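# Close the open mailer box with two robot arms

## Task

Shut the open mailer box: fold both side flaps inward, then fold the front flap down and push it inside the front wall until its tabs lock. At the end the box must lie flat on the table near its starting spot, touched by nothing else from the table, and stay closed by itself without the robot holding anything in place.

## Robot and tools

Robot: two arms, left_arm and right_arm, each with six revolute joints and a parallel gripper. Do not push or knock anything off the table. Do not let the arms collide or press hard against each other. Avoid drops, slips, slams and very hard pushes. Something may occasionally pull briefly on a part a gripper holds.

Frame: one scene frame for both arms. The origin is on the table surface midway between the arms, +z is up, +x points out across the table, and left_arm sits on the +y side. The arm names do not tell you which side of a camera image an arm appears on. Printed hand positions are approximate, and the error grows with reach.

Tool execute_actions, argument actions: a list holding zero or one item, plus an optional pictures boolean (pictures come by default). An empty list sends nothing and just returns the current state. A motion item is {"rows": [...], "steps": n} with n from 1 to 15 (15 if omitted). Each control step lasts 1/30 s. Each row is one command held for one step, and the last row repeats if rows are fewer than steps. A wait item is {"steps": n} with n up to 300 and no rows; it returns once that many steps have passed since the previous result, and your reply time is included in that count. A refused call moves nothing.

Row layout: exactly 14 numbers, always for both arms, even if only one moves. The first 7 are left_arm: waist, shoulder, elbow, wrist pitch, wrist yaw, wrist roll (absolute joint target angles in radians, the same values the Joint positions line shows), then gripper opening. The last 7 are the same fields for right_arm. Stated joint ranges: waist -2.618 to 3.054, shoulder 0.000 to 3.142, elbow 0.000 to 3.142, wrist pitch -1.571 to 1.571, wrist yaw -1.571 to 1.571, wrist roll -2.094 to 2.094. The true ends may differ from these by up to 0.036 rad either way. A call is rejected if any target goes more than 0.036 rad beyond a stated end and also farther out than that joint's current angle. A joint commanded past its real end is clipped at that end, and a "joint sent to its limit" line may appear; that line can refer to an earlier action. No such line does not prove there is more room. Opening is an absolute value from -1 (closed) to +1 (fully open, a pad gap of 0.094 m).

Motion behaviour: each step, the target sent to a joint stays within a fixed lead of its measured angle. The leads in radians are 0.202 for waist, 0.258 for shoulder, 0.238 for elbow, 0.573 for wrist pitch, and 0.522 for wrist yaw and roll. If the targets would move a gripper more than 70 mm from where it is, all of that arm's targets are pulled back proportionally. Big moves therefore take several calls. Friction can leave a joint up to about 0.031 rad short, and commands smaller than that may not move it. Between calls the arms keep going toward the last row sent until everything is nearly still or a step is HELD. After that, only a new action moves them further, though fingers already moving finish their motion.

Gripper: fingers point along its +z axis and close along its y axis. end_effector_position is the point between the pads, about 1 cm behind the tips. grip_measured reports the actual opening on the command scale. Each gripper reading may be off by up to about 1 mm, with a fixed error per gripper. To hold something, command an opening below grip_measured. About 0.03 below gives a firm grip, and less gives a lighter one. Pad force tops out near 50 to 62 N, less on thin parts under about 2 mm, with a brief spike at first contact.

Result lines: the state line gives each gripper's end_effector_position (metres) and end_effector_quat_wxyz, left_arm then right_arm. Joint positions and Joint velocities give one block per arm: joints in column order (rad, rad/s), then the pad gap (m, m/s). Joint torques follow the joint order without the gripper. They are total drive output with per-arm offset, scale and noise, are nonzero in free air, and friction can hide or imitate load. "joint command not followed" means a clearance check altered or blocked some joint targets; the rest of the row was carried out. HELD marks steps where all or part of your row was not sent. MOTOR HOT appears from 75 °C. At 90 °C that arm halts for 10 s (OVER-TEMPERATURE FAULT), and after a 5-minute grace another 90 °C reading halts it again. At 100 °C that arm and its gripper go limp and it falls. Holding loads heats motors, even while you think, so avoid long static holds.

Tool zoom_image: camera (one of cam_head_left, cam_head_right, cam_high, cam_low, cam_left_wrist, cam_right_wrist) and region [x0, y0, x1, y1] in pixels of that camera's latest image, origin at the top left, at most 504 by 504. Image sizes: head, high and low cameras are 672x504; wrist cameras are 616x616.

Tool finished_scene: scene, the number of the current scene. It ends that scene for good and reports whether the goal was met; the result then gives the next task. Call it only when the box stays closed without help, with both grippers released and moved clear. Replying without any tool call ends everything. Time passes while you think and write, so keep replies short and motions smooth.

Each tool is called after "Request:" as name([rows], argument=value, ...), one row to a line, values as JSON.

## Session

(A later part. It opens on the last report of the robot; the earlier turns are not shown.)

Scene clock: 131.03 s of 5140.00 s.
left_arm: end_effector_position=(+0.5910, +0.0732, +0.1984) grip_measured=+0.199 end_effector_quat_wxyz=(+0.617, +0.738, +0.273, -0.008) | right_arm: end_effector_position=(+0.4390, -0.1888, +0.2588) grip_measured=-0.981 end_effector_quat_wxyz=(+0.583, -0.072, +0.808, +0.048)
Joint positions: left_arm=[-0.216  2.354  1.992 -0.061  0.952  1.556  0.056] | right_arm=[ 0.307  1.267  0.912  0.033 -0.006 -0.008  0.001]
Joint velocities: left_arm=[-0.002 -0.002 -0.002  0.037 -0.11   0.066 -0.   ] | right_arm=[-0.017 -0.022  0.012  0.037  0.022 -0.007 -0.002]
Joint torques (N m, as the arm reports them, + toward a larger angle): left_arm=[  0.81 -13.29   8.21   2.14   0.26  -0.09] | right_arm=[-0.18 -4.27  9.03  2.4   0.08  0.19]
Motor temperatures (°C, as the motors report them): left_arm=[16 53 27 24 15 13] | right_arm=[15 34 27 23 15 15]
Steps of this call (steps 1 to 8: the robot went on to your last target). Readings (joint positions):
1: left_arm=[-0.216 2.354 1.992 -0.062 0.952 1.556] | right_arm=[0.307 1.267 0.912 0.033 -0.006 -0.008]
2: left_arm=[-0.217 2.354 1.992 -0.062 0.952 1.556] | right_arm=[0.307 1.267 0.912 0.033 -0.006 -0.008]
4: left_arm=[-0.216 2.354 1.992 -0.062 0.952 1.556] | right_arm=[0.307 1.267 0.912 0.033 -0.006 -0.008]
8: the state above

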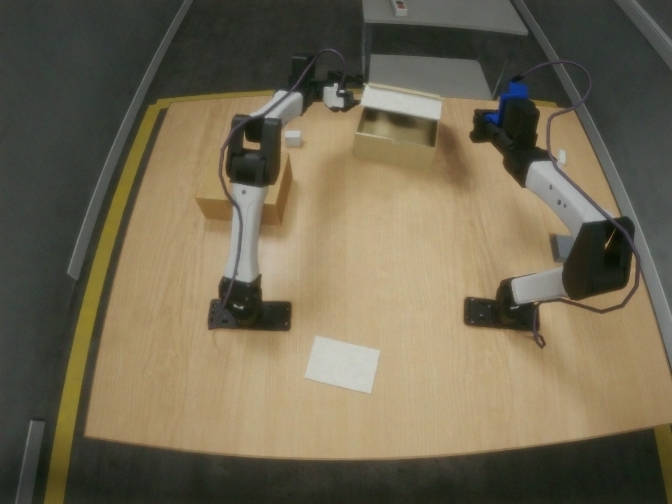

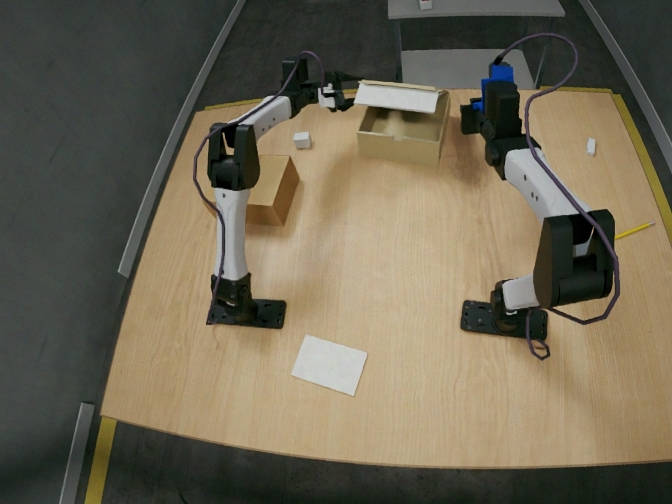

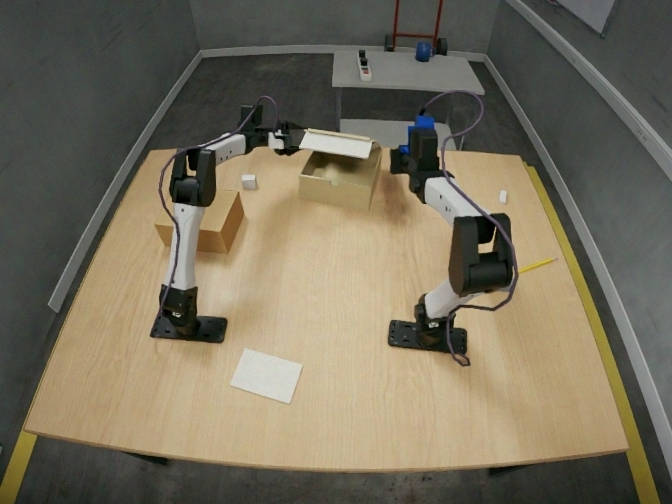

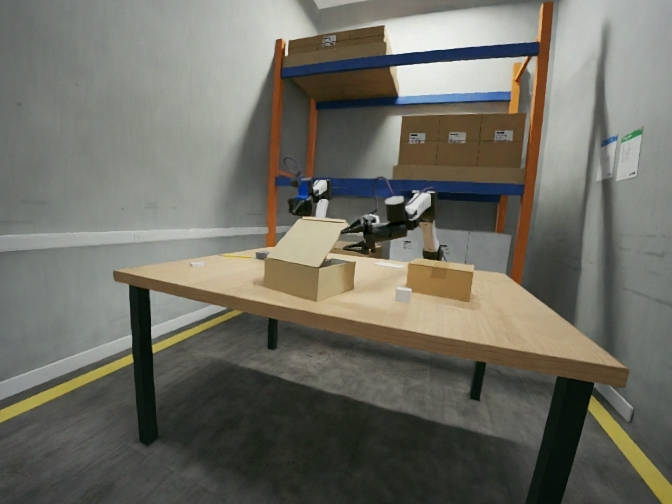

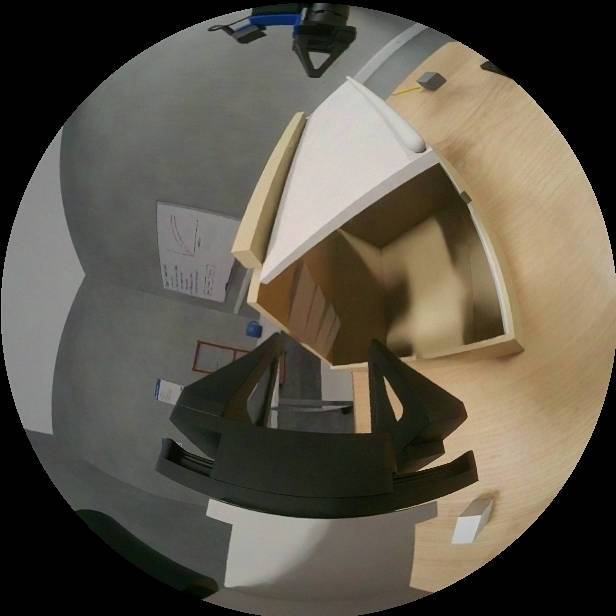

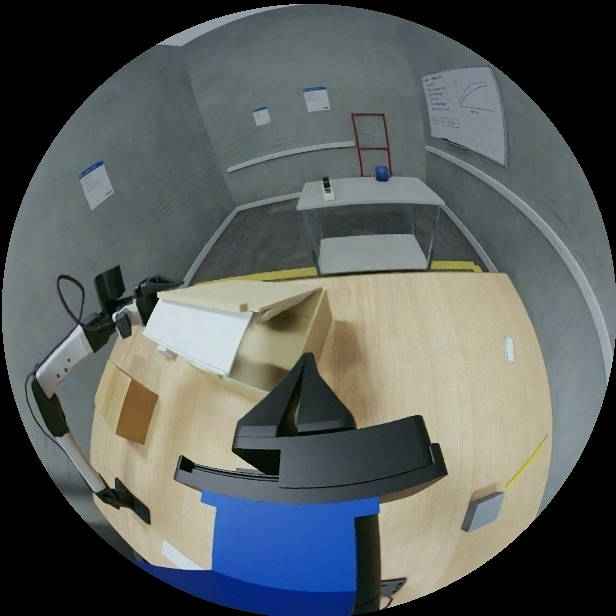

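Request:
execute_actions([
  {"rows":[[-0.2,2.365,2.04,-0.07,0.95,1.55,0.6,0.4,1.3,0.8,0.2,0,0,-1],[-0.2,2.365,2.04,-0.07,0.95,1.55,0.6,0.4,1.3,0.8,0.2,0,0,-1],[-0.2,2.365,2.04,-0.07,0.95,1.55,0.6,0.45,1.3,0.7,0.3,0,0,-1],[-0.2,2.365,2.04,-0.07,0.95,1.55,0.6,0.45,1.3,0.7,0.3,0,0,-1],[-0.2,2.365,2.04,-0.07,0.95,1.55,0.6,0.5,1.35,0.62,0.4,0,0,-1],[-0.2,2.365,2.04,-0.07,0.95,1.55,0.6,0.5,1.35,0.62,0.4,0,0,-1],[-0.2,2.365,2.04,-0.07,0.95,1.55,0.6,0.55,1.35,0.6,0.45,0,0,-1],[-0.23,2.365,2.04,-0.07,0.95,1.55,0.6,0.55,1.35,0.6,0.45,0,0,-1],[-0.23,2.365,2.04,-0.07,0.95,1.55,0.6,0.6,1.35,0.6,0.5,0,0,-1],[-0.25,2.365,2.04,-0.07,0.95,1.55,0.6,0.6,1.35,0.6,0.5,0,0,-1],[-0.27,2.365,2.04,-0.07,0.95,1.55,0.6,0.68,1.38,0.6,0.53,0,0,-1]],"steps":15},
], pictures=false)

Request:
execute_actions([
  {"steps":12},
])

Scene clock: 132.43 s of 5140.00 s.
left_arm: end_effector_position=(+0.5813, +0.0471, +0.2116) grip_measured=+0.599 end_effector_quat_wxyz=(+0.624, +0.742, +0.247, -0.012) | right_arm: end_effector_position=(+0.3781, -0.0457, +0.1637) grip_measured=-0.981 end_effector_quat_wxyz=(+0.562, -0.219, +0.783, +0.154)
Joint positions: left_arm=[-0.261  2.357  2.03  -0.065  0.952  1.556  0.075] | right_arm=[ 0.68   1.371  0.591  0.452 -0.004 -0.007  0.001]
Joint velocities: left_arm=[-0.281 -0.007 -0.007  0.022 -0.037 -0.022 -0.   ] | right_arm=[ 0.125  0.002 -0.017  0.549 -0.022 -0.007  0.   ]
Joint torques (N m, as the arm reports them, + toward a larger angle): left_arm=[  1.08 -13.48  10.45   1.94   0.21  -0.09] | right_arm=[-0.15 -4.83 10.2   2.26  0.13  0.15]
Motor temperatures (°C, as the motors report them): left_arm=[16 53 27 24 15 13] | right_arm=[15 33 27 23 15 15]
Steps of this call (steps 1 to 15: the robot went on to your last target; steps 16 to 27: nothing new was sent; steps 28 to 42: all 15 steps of this action). Readings (joint positions):
28: left_arm=[-0.215 2.355 1.998 -0.064 0.952 1.556] | right_arm=[0.318 1.268 0.894 0.067 0.000 -0.008]
29: left_arm=[-0.214 2.357 2.007 -0.065 0.952 1.556] | right_arm=[0.339 1.268 0.870 0.104 0.003 -0.008]
31: left_arm=[-0.212 2.357 2.020 -0.065 0.952 1.556] | right_arm=[0.402 1.269 0.786 0.188 0.004 -0.007]
35: left_arm=[-0.208 2.357 2.030 -0.065 0.952 1.556] | right_arm=[0.517 1.335 0.627 0.309 0.000 -0.007]
42: the state above

Scene clock: 132.83 s of 5140.00 s.
left_arm: end_effector_position=(+0.5764, +0.0384, +0.2116) grip_measured=+0.599 end_effector_quat_wxyz=(+0.623, +0.744, +0.241, -0.017) | right_arm: end_effector_position=(+0.3813, -0.0430, +0.1773) grip_measured=-0.981 end_effector_quat_wxyz=(+0.584, -0.215, +0.766, +0.160)
Joint positions: left_arm=[-0.276  2.357  2.03  -0.065  0.952  1.556  0.075] | right_arm=[ 0.681  1.371  0.591  0.51  -0.004 -0.007  0.001]
Joint velocities: left_arm=[ 0.012 -0.027  0.007 -0.022  0.007 -0.037 -0.   ] | right_arm=[ 0.002 -0.012  0.002  0.066 -0.007 -0.066 -0.002]
Joint torques (N m, as the arm reports them, + toward a larger angle): left_arm=[  0.93 -13.5   10.42   1.97   0.25  -0.09] | right_arm=[ 0.22 -4.84 10.16  2.38  0.04  0.16]
Motor temperatures (°C, as the motors report them): left_arm=[16 53 27 24 15 13] | right_arm=[15 33 27 23 15 15]
Steps of this call (steps 1 to 12: the robot went on to your last target). Readings (joint positions):
1: left_arm=[-0.269 2.357 2.030 -0.065 0.952 1.556] | right_arm=[0.681 1.371 0.591 0.466 -0.004 -0.007]
2: left_arm=[-0.275 2.357 2.030 -0.065 0.952 1.556] | right_arm=[0.681 1.371 0.591 0.477 -0.004 -0.007]
4: left_arm=[-0.279 2.357 2.030 -0.065 0.952 1.556] | right_arm=[0.681 1.371 0.591 0.492 -0.004 -0.007]
8: left_arm=[-0.276 2.357 2.030 -0.065 0.952 1.556] | right_arm=[0.681 1.371 0.591 0.505 -0.004 -0.007]
12: the state above

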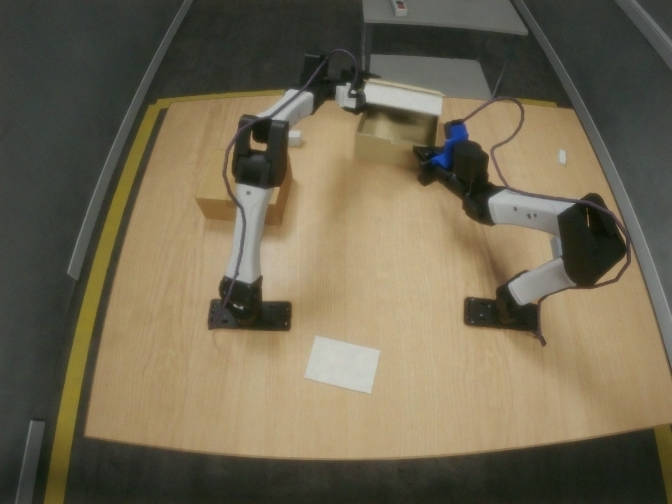

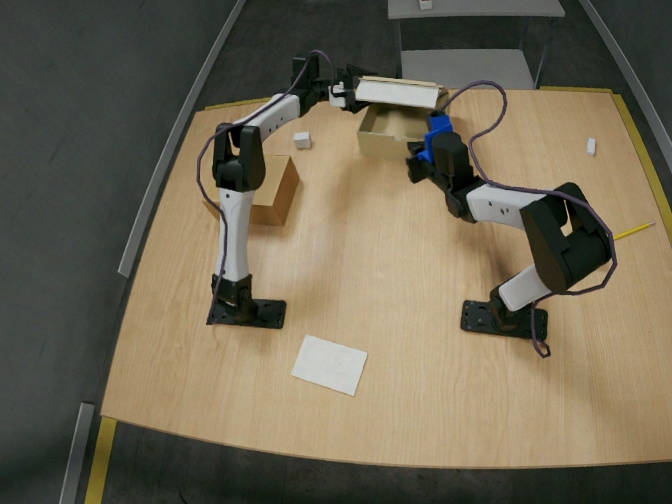

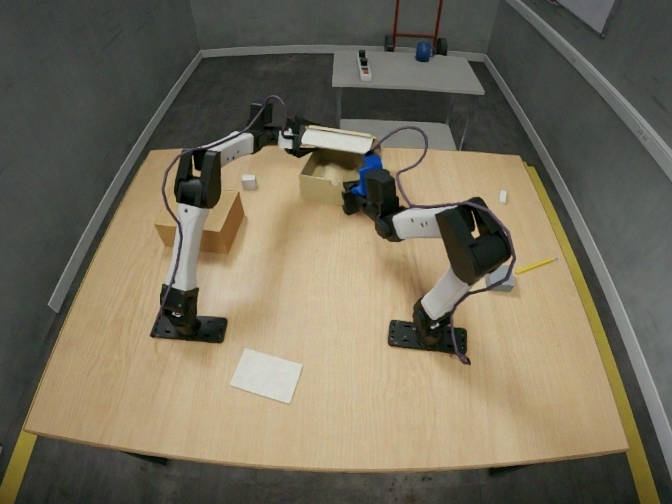

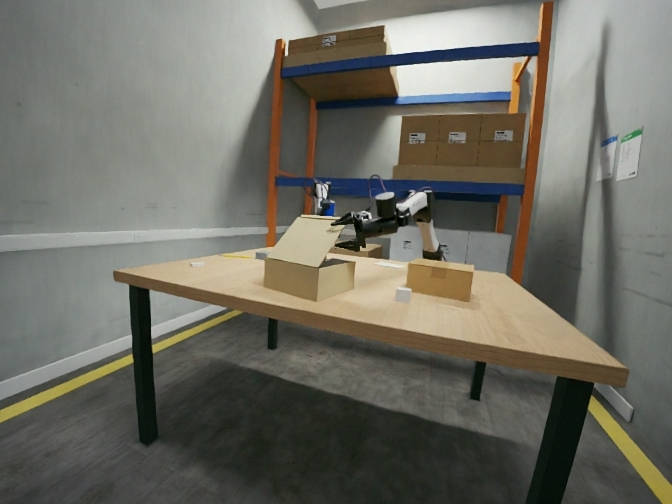

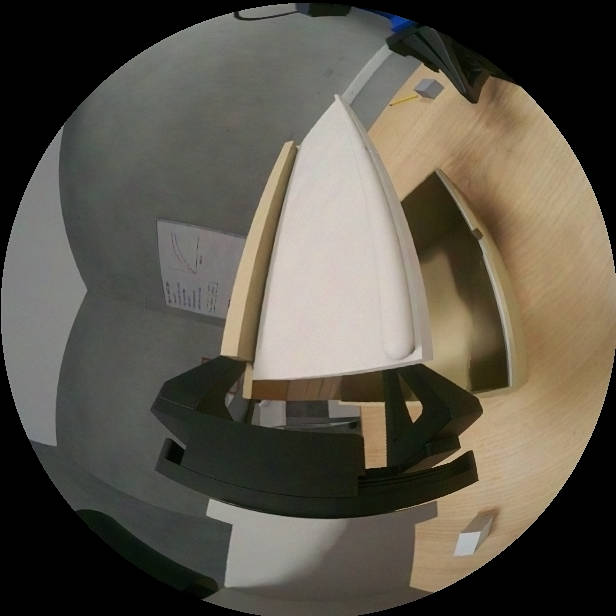

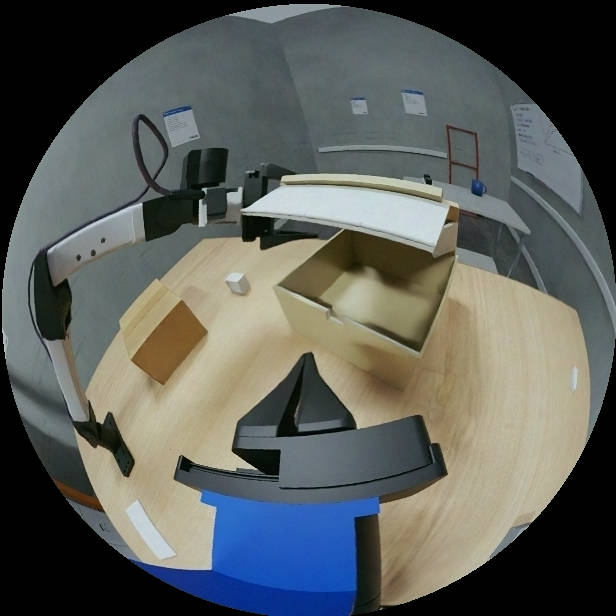

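Straddling. Lower slightly while closing.

Request:
execute_actions([
  {"rows":[[-0.27,2.365,2.0,-0.06,0.95,1.58,0.3,0.68,1.38,0.6,0.53,0,0,-1],[-0.27,2.365,2.0,-0.06,0.95,1.58,0.1,0.68,1.38,0.6,0.53,0,0,-1],[-0.27,2.365,1.98,-0.06,0.95,1.58,-0.1,0.68,1.38,0.6,0.53,0,0,-1],[-0.27,2.365,1.98,-0.06,0.95,1.58,-0.3,0.68,1.38,0.6,0.53,0,0,-1],[-0.27,2.365,1.98,-0.06,0.95,1.58,-0.5,0.68,1.38,0.6,0.53,0,0,-1],[-0.27,2.365,1.98,-0.06,0.95,1.58,-0.6,0.68,1.38,0.6,0.53,0,0,-1],[-0.27,2.365,1.98,-0.06,0.95,1.58,-0.7,0.68,1.38,0.6,0.53,0,0,-1],[-0.27,2.365,1.98,-0.06,0.95,1.58,-0.8,0.68,1.38,0.6,0.53,0,0,-1],[-0.27,2.365,1.98,-0.06,0.95,1.58,-1,0.68,1.38,0.6,0.53,0,0,-1]],"steps":15},
], pictures=false)

Request:
execute_actions([
  {"steps":15},
])

Scene clock: 134.43 s of 5140.00 s.
left_arm: end_effector_position=(+0.5737, +0.0397, +0.1971) grip_measured=-0.942 end_effector_quat_wxyz=(+0.616, +0.748, +0.245, -0.021) | right_arm: end_effector_position=(+0.3815, -0.0429, +0.1780) grip_measured=-0.981 end_effector_quat_wxyz=(+0.585, -0.215, +0.765, +0.161)
Joint positions: left_arm=[-0.276  2.357  1.993 -0.062  0.95   1.574  0.003] | right_arm=[ 0.681  1.371  0.591  0.513 -0.004 -0.007  0.001]
Joint velocities: left_arm=[-0.007  0.002 -0.002  0.095 -0.007 -0.037 -0.   ] | right_arm=[-0.007  0.002 -0.012  0.022 -0.007 -0.022 -0.   ]
Joint torques (N m, as the arm reports them, + toward a larger angle): left_arm=[  0.98 -13.51   8.1    2.01   0.28   0.02] | right_arm=[ 0.19 -4.8  10.15  2.41  0.05  0.16]
Motor temperatures (°C, as the motors report them): left_arm=[16 53 28 24 15 13] | right_arm=[15 33 27 24 15 15]
Steps of this call (steps 1 to 30: the robot went on to your last target; steps 31 to 33: nothing new was sent; steps 34 to 48: all 15 steps of this action). Readings (joint positions):
34: left_arm=[-0.276 2.357 2.028 -0.065 0.952 1.559] | right_arm=[0.681 1.371 0.591 0.513 -0.004 -0.007]
35: left_arm=[-0.276 2.357 2.026 -0.064 0.952 1.562] | right_arm=[0.681 1.371 0.591 0.513 -0.004 -0.007]
37: left_arm=[-0.276 2.357 2.013 -0.061 0.952 1.567] | right_arm=[0.681 1.371 0.591 0.513 -0.004 -0.007]
41: left_arm=[-0.276 2.357 1.994 -0.061 0.952 1.573] | right_arm=[0.681 1.371 0.591 0.513 -0.004 -0.007]
48: the state above

Scene clock: 134.93 s of 5140.00 s.
left_arm: end_effector_position=(+0.5737, +0.0397, +0.1971) grip_measured=-0.942 end_effector_quat_wxyz=(+0.616, +0.748, +0.245, -0.021) | right_arm: end_effector_position=(+0.3815, -0.0429, +0.1780) grip_measured=-0.981 end_effector_quat_wxyz=(+0.585, -0.215, +0.765, +0.161)
Joint positions: left_arm=[-0.276  2.357  1.993 -0.062  0.95   1.574  0.003] | right_arm=[ 0.681  1.371  0.591  0.513 -0.004 -0.007  0.001]
Joint velocities: left_arm=[-0.022  0.002 -0.012  0.022  0.007  0.037 -0.001] | right_arm=[-0.002  0.002 -0.007  0.022 -0.022 -0.022 -0.   ]
Joint torques (N m, as the arm reports them, + toward a larger angle): left_arm=[  0.92 -13.49   8.1    2.01   0.27   0.02] | right_arm=[ 0.2  -4.82 10.14  2.41  0.05  0.16]
Motor temperatures (°C, as the motors report them): left_arm=[16 53 27 24 15 13] | right_arm=[15 33 27 24 15 15]
Steps of this call (steps 1 to 15: the robot went on to your last target). Readings (joint positions):
1: left_arm=[-0.276 2.357 1.993 -0.062 0.950 1.574] | right_arm=[0.681 1.371 0.591 0.513 -0.004 -0.007]
2: left_arm=[-0.276 2.357 1.993 -0.062 0.950 1.574] | right_arm=[0.681 1.371 0.591 0.513 -0.004 -0.007]
4: left_arm=[-0.276 2.357 1.993 -0.062 0.950 1.574] | right_arm=[0.681 1.371 0.591 0.513 -0.004 -0.007]
8: left_arm=[-0.276 2.357 1.993 -0.062 0.950 1.574] | right_arm=[0.681 1.371 0.591 0.513 -0.004 -0.007]
15: the state above
All arms were judged still, so your last target was given up. Only a new action makes them travel on or press farther. Fingers that are still opening or closing keep moving.

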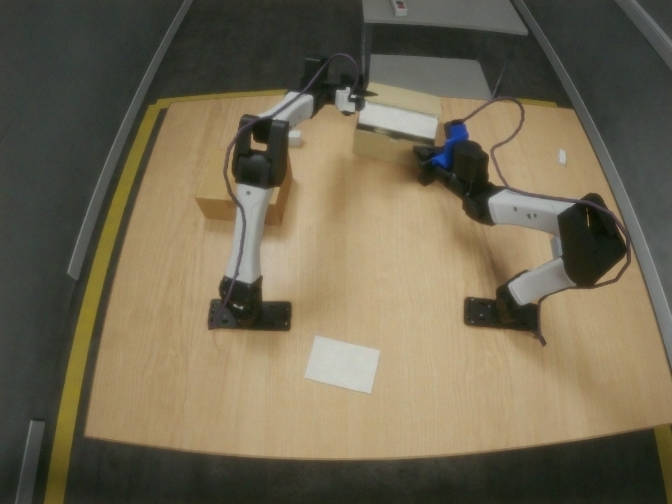

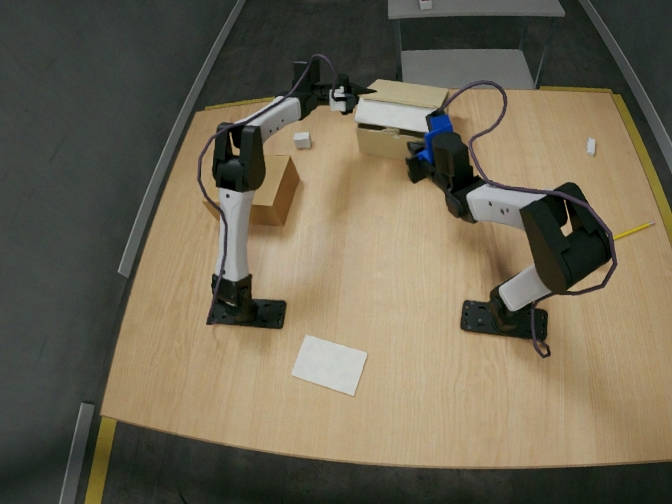

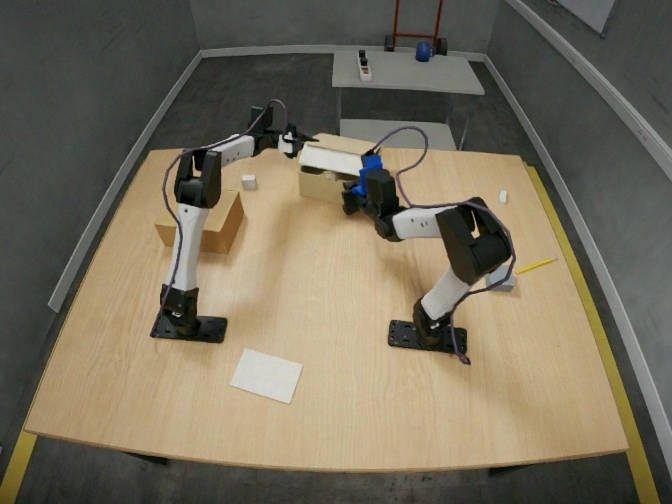

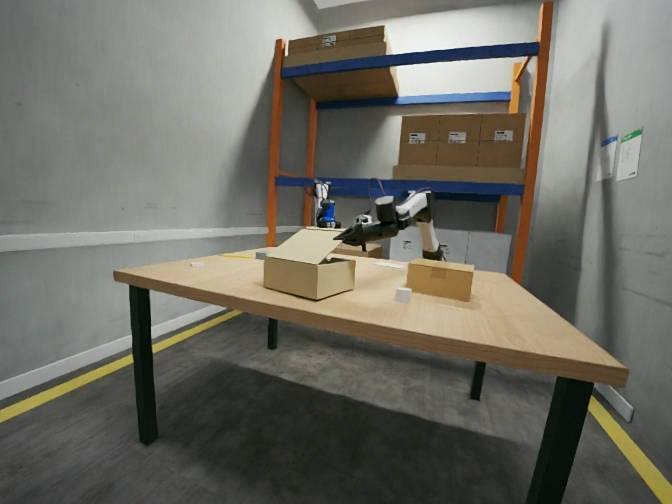

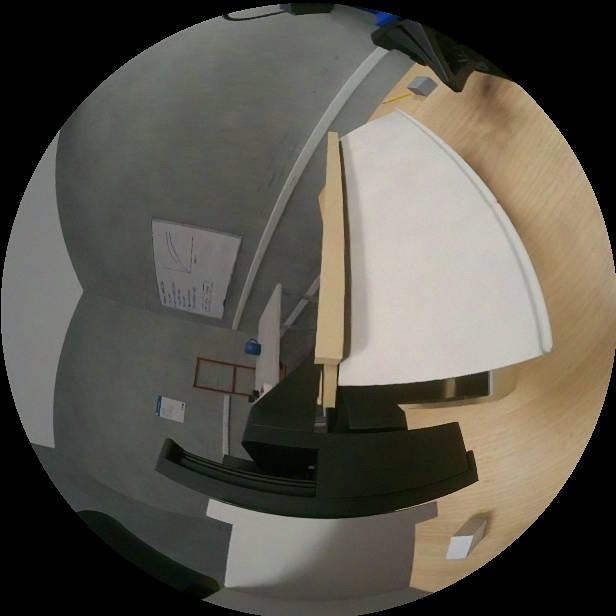

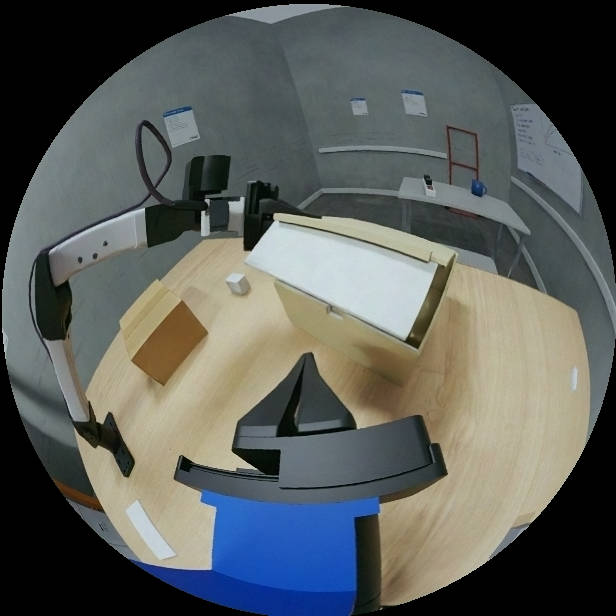

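Request:
execute_actions([
  {"rows":[[-0.27,2.39,1.98,-0.05,0.95,1.58,-1,0.62,1.4,0.68,0.5,0,0,-1],[-0.27,2.39,1.98,-0.05,0.95,1.58,-1,0.62,1.4,0.68,0.5,0,0,-1],[-0.27,2.39,1.98,-0.05,0.95,1.58,-1,0.57,1.45,0.74,0.48,0,0,-1],[-0.27,2.39,1.98,-0.05,0.95,1.58,-1,0.57,1.45,0.74,0.48,0,0,-1],[-0.27,2.39,1.98,-0.05,0.95,1.58,-1,0.57,1.5,0.79,0.46,0,0,-1],[-0.27,2.39,1.98,-0.05,0.95,1.58,-1,0.57,1.5,0.79,0.46,0,0,-1],[-0.27,2.39,1.98,-0.05,0.95,1.58,-1,0.57,1.55,0.84,0.45,0,0,-1]],"steps":15},
])

Scene clock: 136.40 s of 5140.00 s.
left_arm: end_effector_position=(+0.5749, +0.0392, +0.1913) grip_measured=-0.942 end_effector_quat_wxyz=(+0.615, +0.749, +0.245, -0.023) | right_arm: end_effector_position=(+0.4518, -0.0631, +0.2000) grip_measured=-0.981 end_effector_quat_wxyz=(+0.598, -0.170, +0.773, +0.127)
Joint positions: left_arm=[-0.276  2.369  1.993 -0.054  0.952  1.574  0.003] | right_arm=[ 0.57   1.54   0.826  0.458  0.    -0.007  0.001]
Joint velocities: left_arm=[-0.002 -0.017  0.002 -0.037  0.007 -0.051 -0.   ] | right_arm=[ 0.007 -0.002 -0.007 -0.037 -0.066  0.081  0.   ]
Joint torques (N m, as the arm reports them, + toward a larger angle): left_arm=[  0.91 -12.51   8.1    2.04   0.26   0.02] | right_arm=[ 0.2  -6.68 10.96  2.21  0.01  0.16]
Motor temperatures (°C, as the motors report them): left_arm=[16 53 27 24 15 13] | right_arm=[15 33 27 24 15 15]
Steps of this call (steps 1 to 29: nothing new was sent; steps 30 to 44: all 15 steps of this action). Readings (joint positions):
30: left_arm=[-0.276 2.359 1.993 -0.061 0.950 1.574] | right_arm=[0.675 1.374 0.602 0.504 -0.006 -0.007]
31: left_arm=[-0.276 2.360 1.993 -0.061 0.950 1.574] | right_arm=[0.662 1.382 0.620 0.497 -0.007 -0.007]
33: left_arm=[-0.276 2.365 1.993 -0.060 0.950 1.574] | right_arm=[0.616 1.412 0.681 0.488 -0.008 -0.007]
37: left_arm=[-0.276 2.369 1.993 -0.055 0.952 1.574] | right_arm=[0.570 1.500 0.802 0.482 0.000 -0.007]
44: the state above

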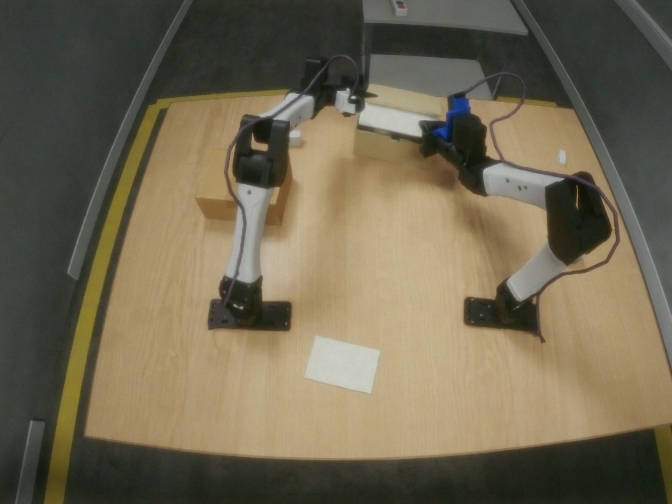

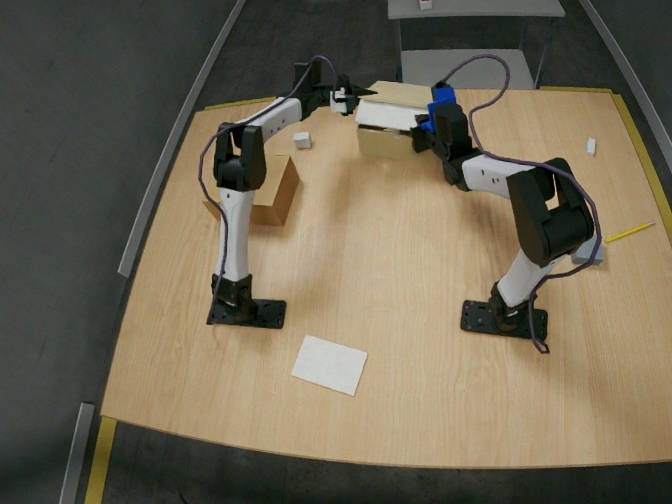

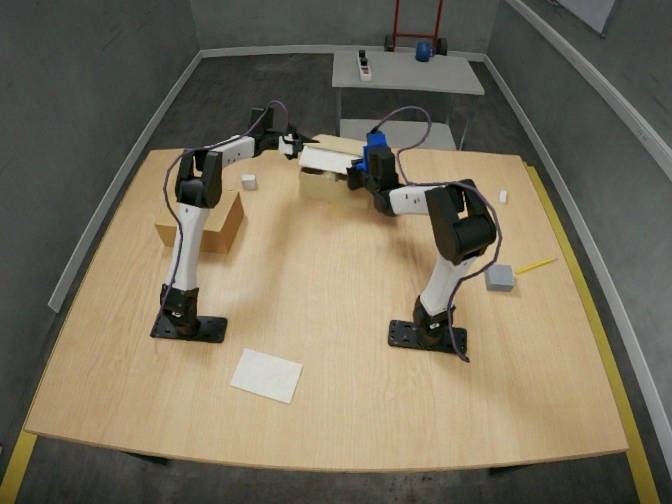

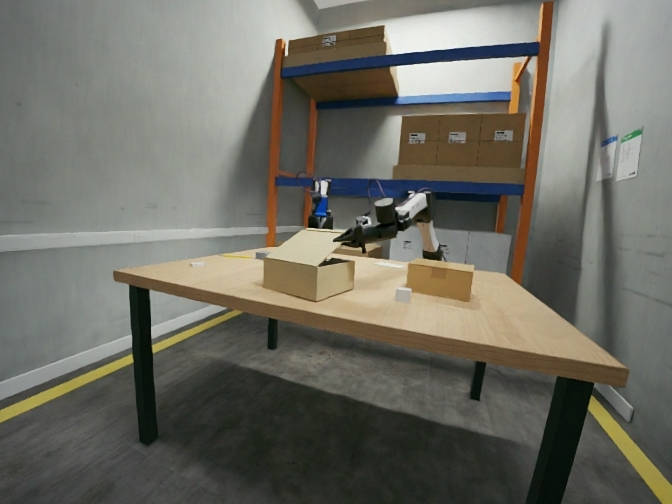

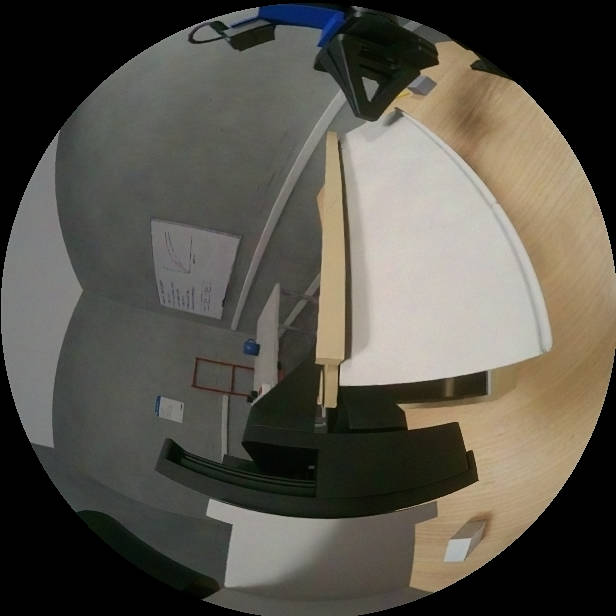

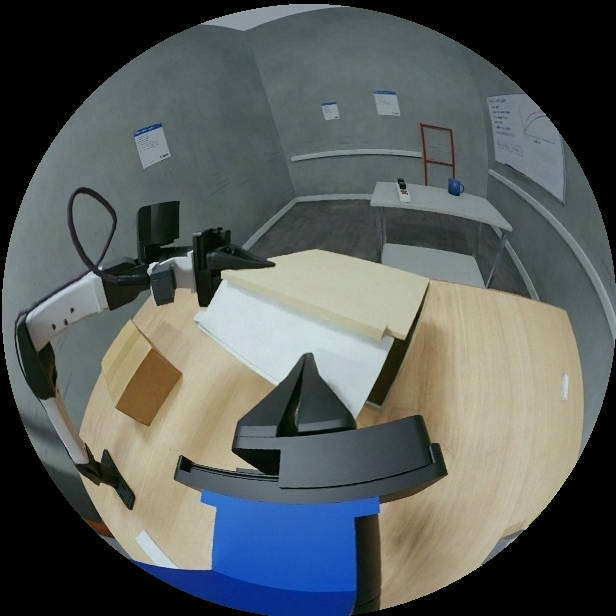

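Now down and forward to about (.475, z .16).

Request:
execute_actions([
  {"rows":[[-0.27,2.39,1.98,-0.05,0.95,1.58,-1,0.58,1.58,0.84,0.47,0,0,-1],[-0.27,2.39,1.98,-0.05,0.95,1.58,-1,0.58,1.6,0.84,0.48,0,0,-1],[-0.27,2.39,1.98,-0.05,0.95,1.58,-1,0.58,1.62,0.85,0.49,0,0,-1],[-0.27,2.39,1.98,-0.05,0.95,1.58,-1,0.58,1.64,0.86,0.5,0,0,-1],[-0.27,2.39,1.98,-0.05,0.95,1.58,-1,0.58,1.66,0.87,0.5,0,0,-1],[-0.27,2.39,1.98,-0.05,0.95,1.58,-1,0.58,1.68,0.88,0.5,0,0,-1],[-0.27,2.39,1.98,-0.05,0.95,1.58,-1,0.58,1.7,0.9,0.5,0,0,-1],[-0.27,2.39,1.98,-0.05,0.95,1.58,-1,0.58,1.72,0.92,0.5,0,0,-1]],"steps":15},
])

Scene clock: 137.70 s of 5140.00 s.
left_arm: end_effector_position=(+0.5755, +0.0398, +0.1916) grip_measured=-0.942 end_effector_quat_wxyz=(+0.616, +0.749, +0.244, -0.021) | right_arm: end_effector_position=(+0.4763, -0.0505, +0.1583) grip_measured=-0.981 end_effector_quat_wxyz=(+0.569, -0.176, +0.794, +0.122)
Joint positions: left_arm=[-0.275  2.369  1.993 -0.052  0.951  1.578  0.003] | right_arm=[ 0.573  1.713  0.898  0.486  0.001 -0.007  0.001]
Joint velocities: left_arm=[ 0.007 -0.012 -0.007 -0.051 -0.022  0.007 -0.001] | right_arm=[ 0.012  0.007 -0.002 -0.037 -0.081  0.007 -0.   ]
Joint torques (N m, as the arm reports them, + toward a larger angle): left_arm=[  0.71 -12.52   8.06   2.01   0.26  -0.03] | right_arm=[ 0.72 -8.21 11.27  2.39 -0.03  0.16]
Motor temperatures (°C, as the motors report them): left_arm=[16 53 27 24 15 13] | right_arm=[15 32 27 24 15 15]
Steps of this call (steps 1 to 15: the robot went on to your last target; steps 16 to 24: nothing new was sent; steps 25 to 39: all 15 steps of this action). Readings (joint positions):
25: left_arm=[-0.276 2.369 1.993 -0.054 0.952 1.574] | right_arm=[0.570 1.543 0.826 0.457 0.000 -0.007]
26: left_arm=[-0.276 2.369 1.993 -0.054 0.952 1.574] | right_arm=[0.570 1.550 0.826 0.463 0.000 -0.007]
28: left_arm=[-0.276 2.369 1.993 -0.054 0.952 1.574] | right_arm=[0.570 1.581 0.834 0.474 0.000 -0.007]
32: left_arm=[-0.275 2.369 1.993 -0.053 0.952 1.578] | right_arm=[0.570 1.670 0.874 0.484 0.002 -0.007]
39: the state above

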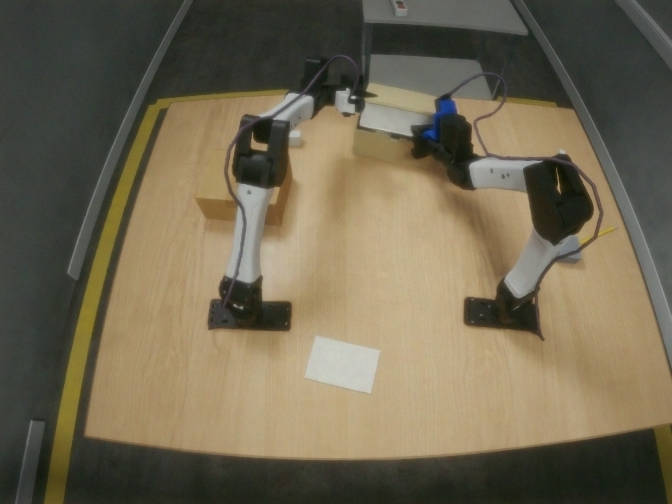

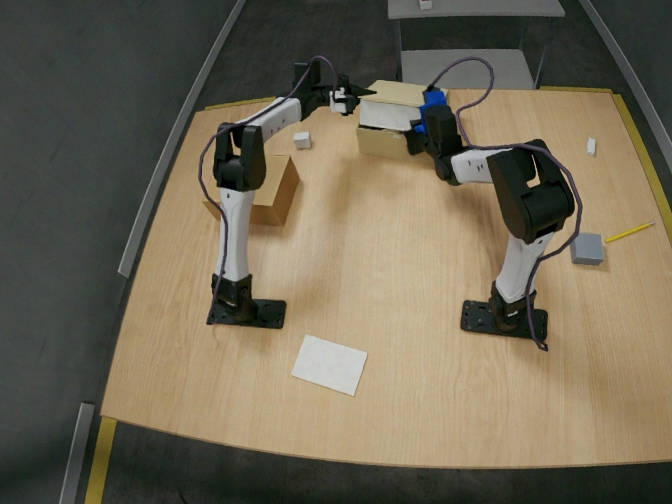

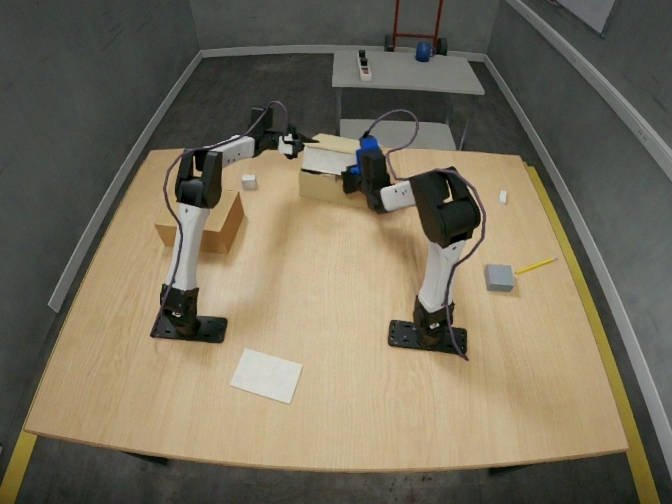

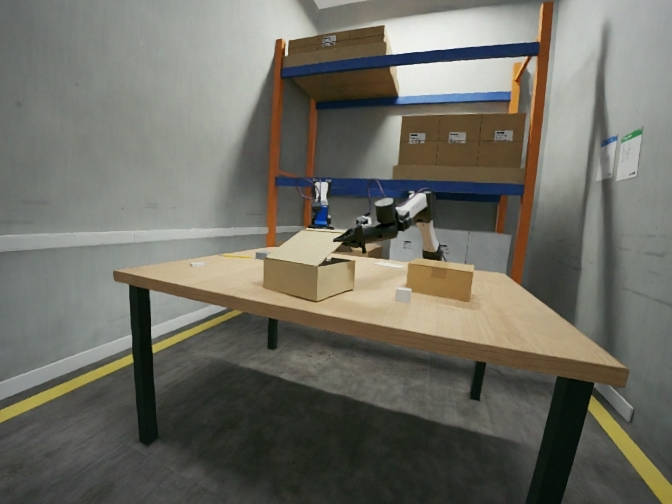

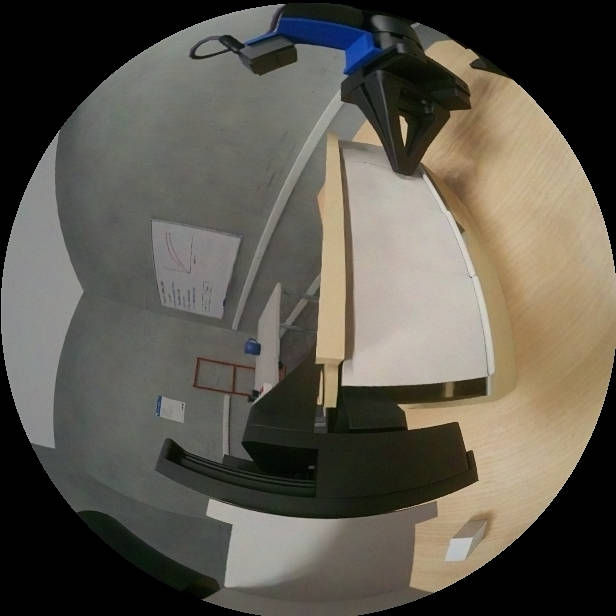

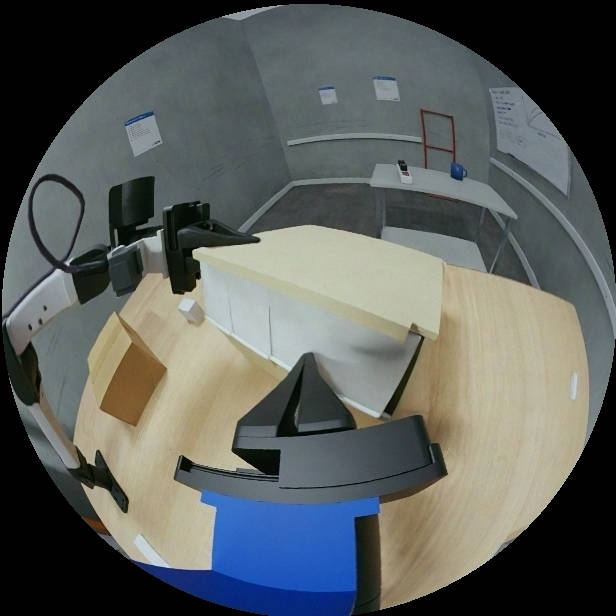

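Request:
execute_actions([
  {"rows":[[-0.27,2.39,1.96,-0.04,0.95,1.6,-1,0.58,1.74,0.93,0.5,0,0,-1],[-0.27,2.39,1.95,-0.04,0.95,1.62,-1,0.58,1.76,0.94,0.5,0,0,-1],[-0.27,2.39,1.94,-0.03,0.95,1.64,-1,0.58,1.77,0.95,0.51,0,0,-1],[-0.27,2.39,1.93,-0.03,0.95,1.66,-1,0.58,1.79,0.965,0.51,0,0,-1]],"steps":15},
])

Request:
zoom_image(camera="cam_high", region=[270,110,410,215])

Scene clock: 139.20 s of 5140.00 s.
left_arm: end_effector_position=(+0.5749, +0.0399, +0.1845) grip_measured=-0.942 end_effector_quat_wxyz=(+0.619, +0.755, +0.214, +0.005) | right_arm: end_effector_position=(+0.4883, -0.0438, +0.1491) grip_measured=-0.981 end_effector_quat_wxyz=(+0.564, -0.178, +0.797, +0.123)
Joint positions: left_arm=[-0.275  2.369  1.955 -0.     0.952  1.646  0.003] | right_arm=[ 0.573  1.778  0.945  0.493 -0.005 -0.007  0.001]
Joint velocities: left_arm=[-0.002 -0.027 -0.017  0.022  0.007  0.022 -0.   ] | right_arm=[-0.007 -0.027 -0.012 -0.007 -0.066  0.007  0.   ]
Joint torques (N m, as the arm reports them, + toward a larger angle): left_arm=[  0.79 -12.48   6.9    1.69   0.25   0.09] | right_arm=[ 0.71 -8.37 11.04  2.37  0.06  0.16]
Motor temperatures (°C, as the motors report them): left_arm=[16 53 27 24 15 13] | right_arm=[15 32 27 24 15 15]
Steps of this call (steps 1 to 15: the robot went on to your last target; steps 16 to 30: nothing new was sent; steps 31 to 45: all 15 steps of this action). Readings (joint positions):
31: left_arm=[-0.275 2.369 1.991 -0.050 0.951 1.580] | right_arm=[0.573 1.714 0.900 0.486 0.001 -0.007]
32: left_arm=[-0.275 2.369 1.986 -0.044 0.951 1.585] | right_arm=[0.573 1.720 0.906 0.486 0.001 -0.007]
34: left_arm=[-0.275 2.369 1.971 -0.027 0.951 1.605] | right_arm=[0.573 1.742 0.927 0.489 -0.000 -0.007]
38: left_arm=[-0.275 2.369 1.957 -0.004 0.952 1.635] | right_arm=[0.573 1.776 0.945 0.493 -0.003 -0.007]
45: the state above

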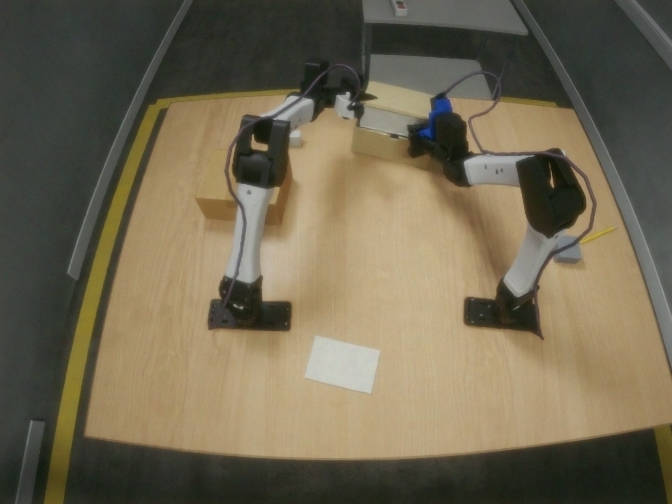

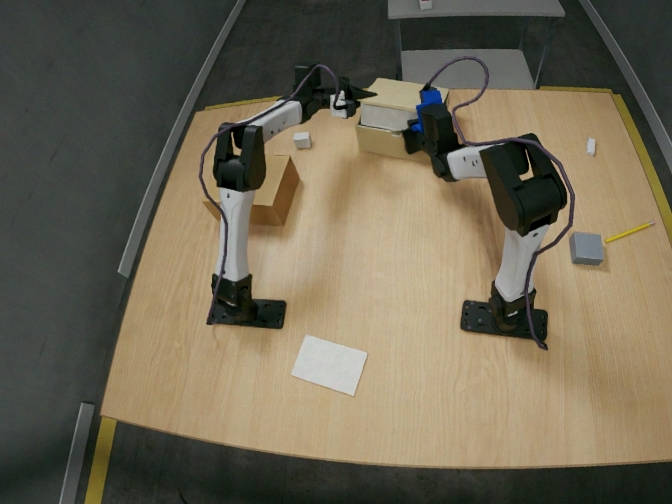

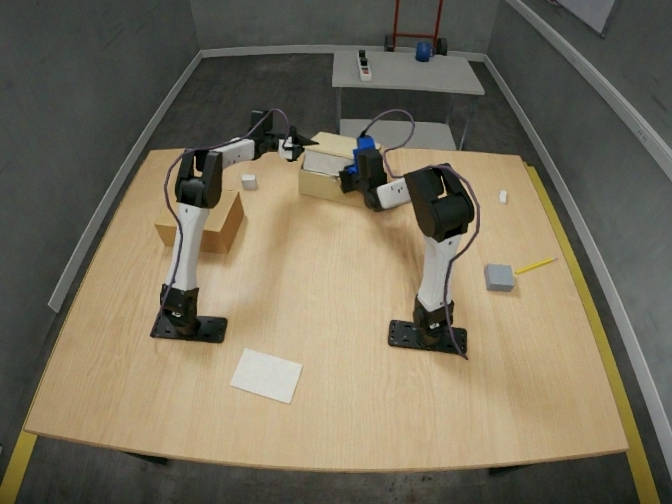

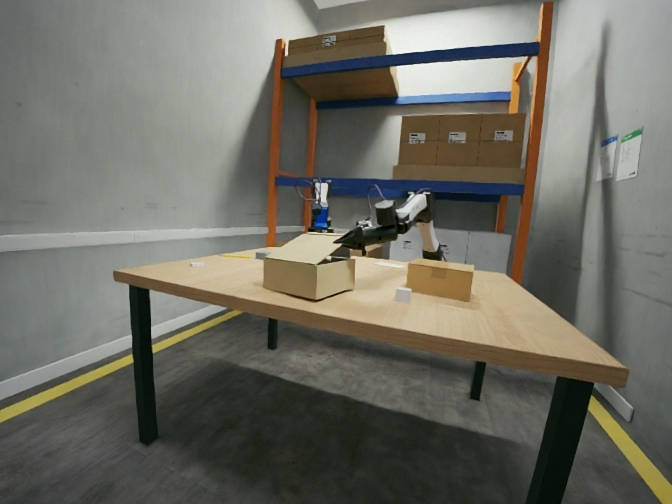

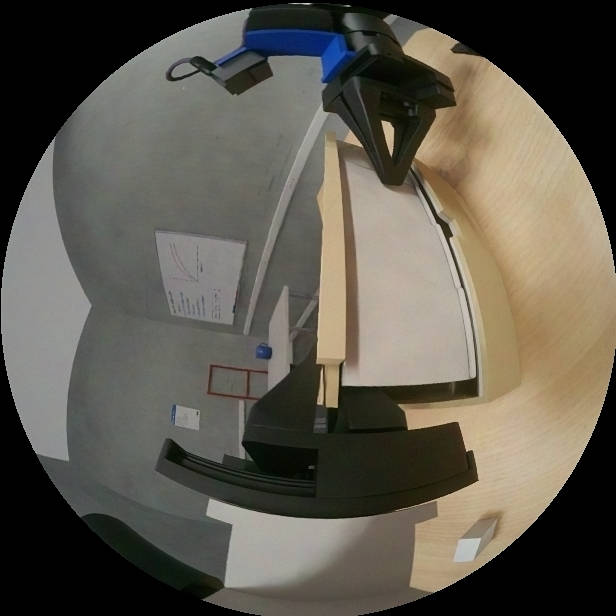

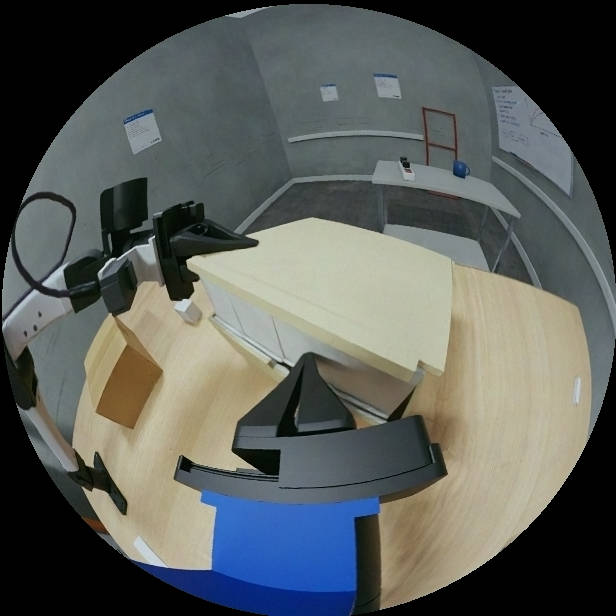

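Region (270, 110, 410, 215) of cam_high's 672x504 image, scaled by 3.600, with more detail than that image has; it fills the top 378 rows of this view, and the rest is white.

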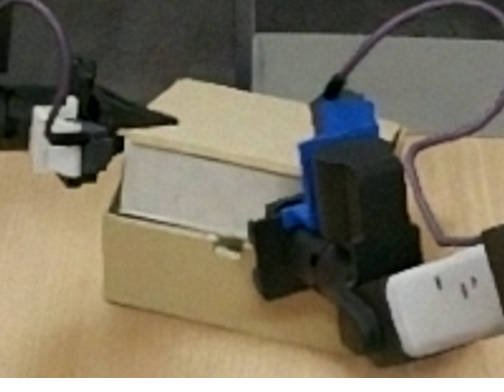

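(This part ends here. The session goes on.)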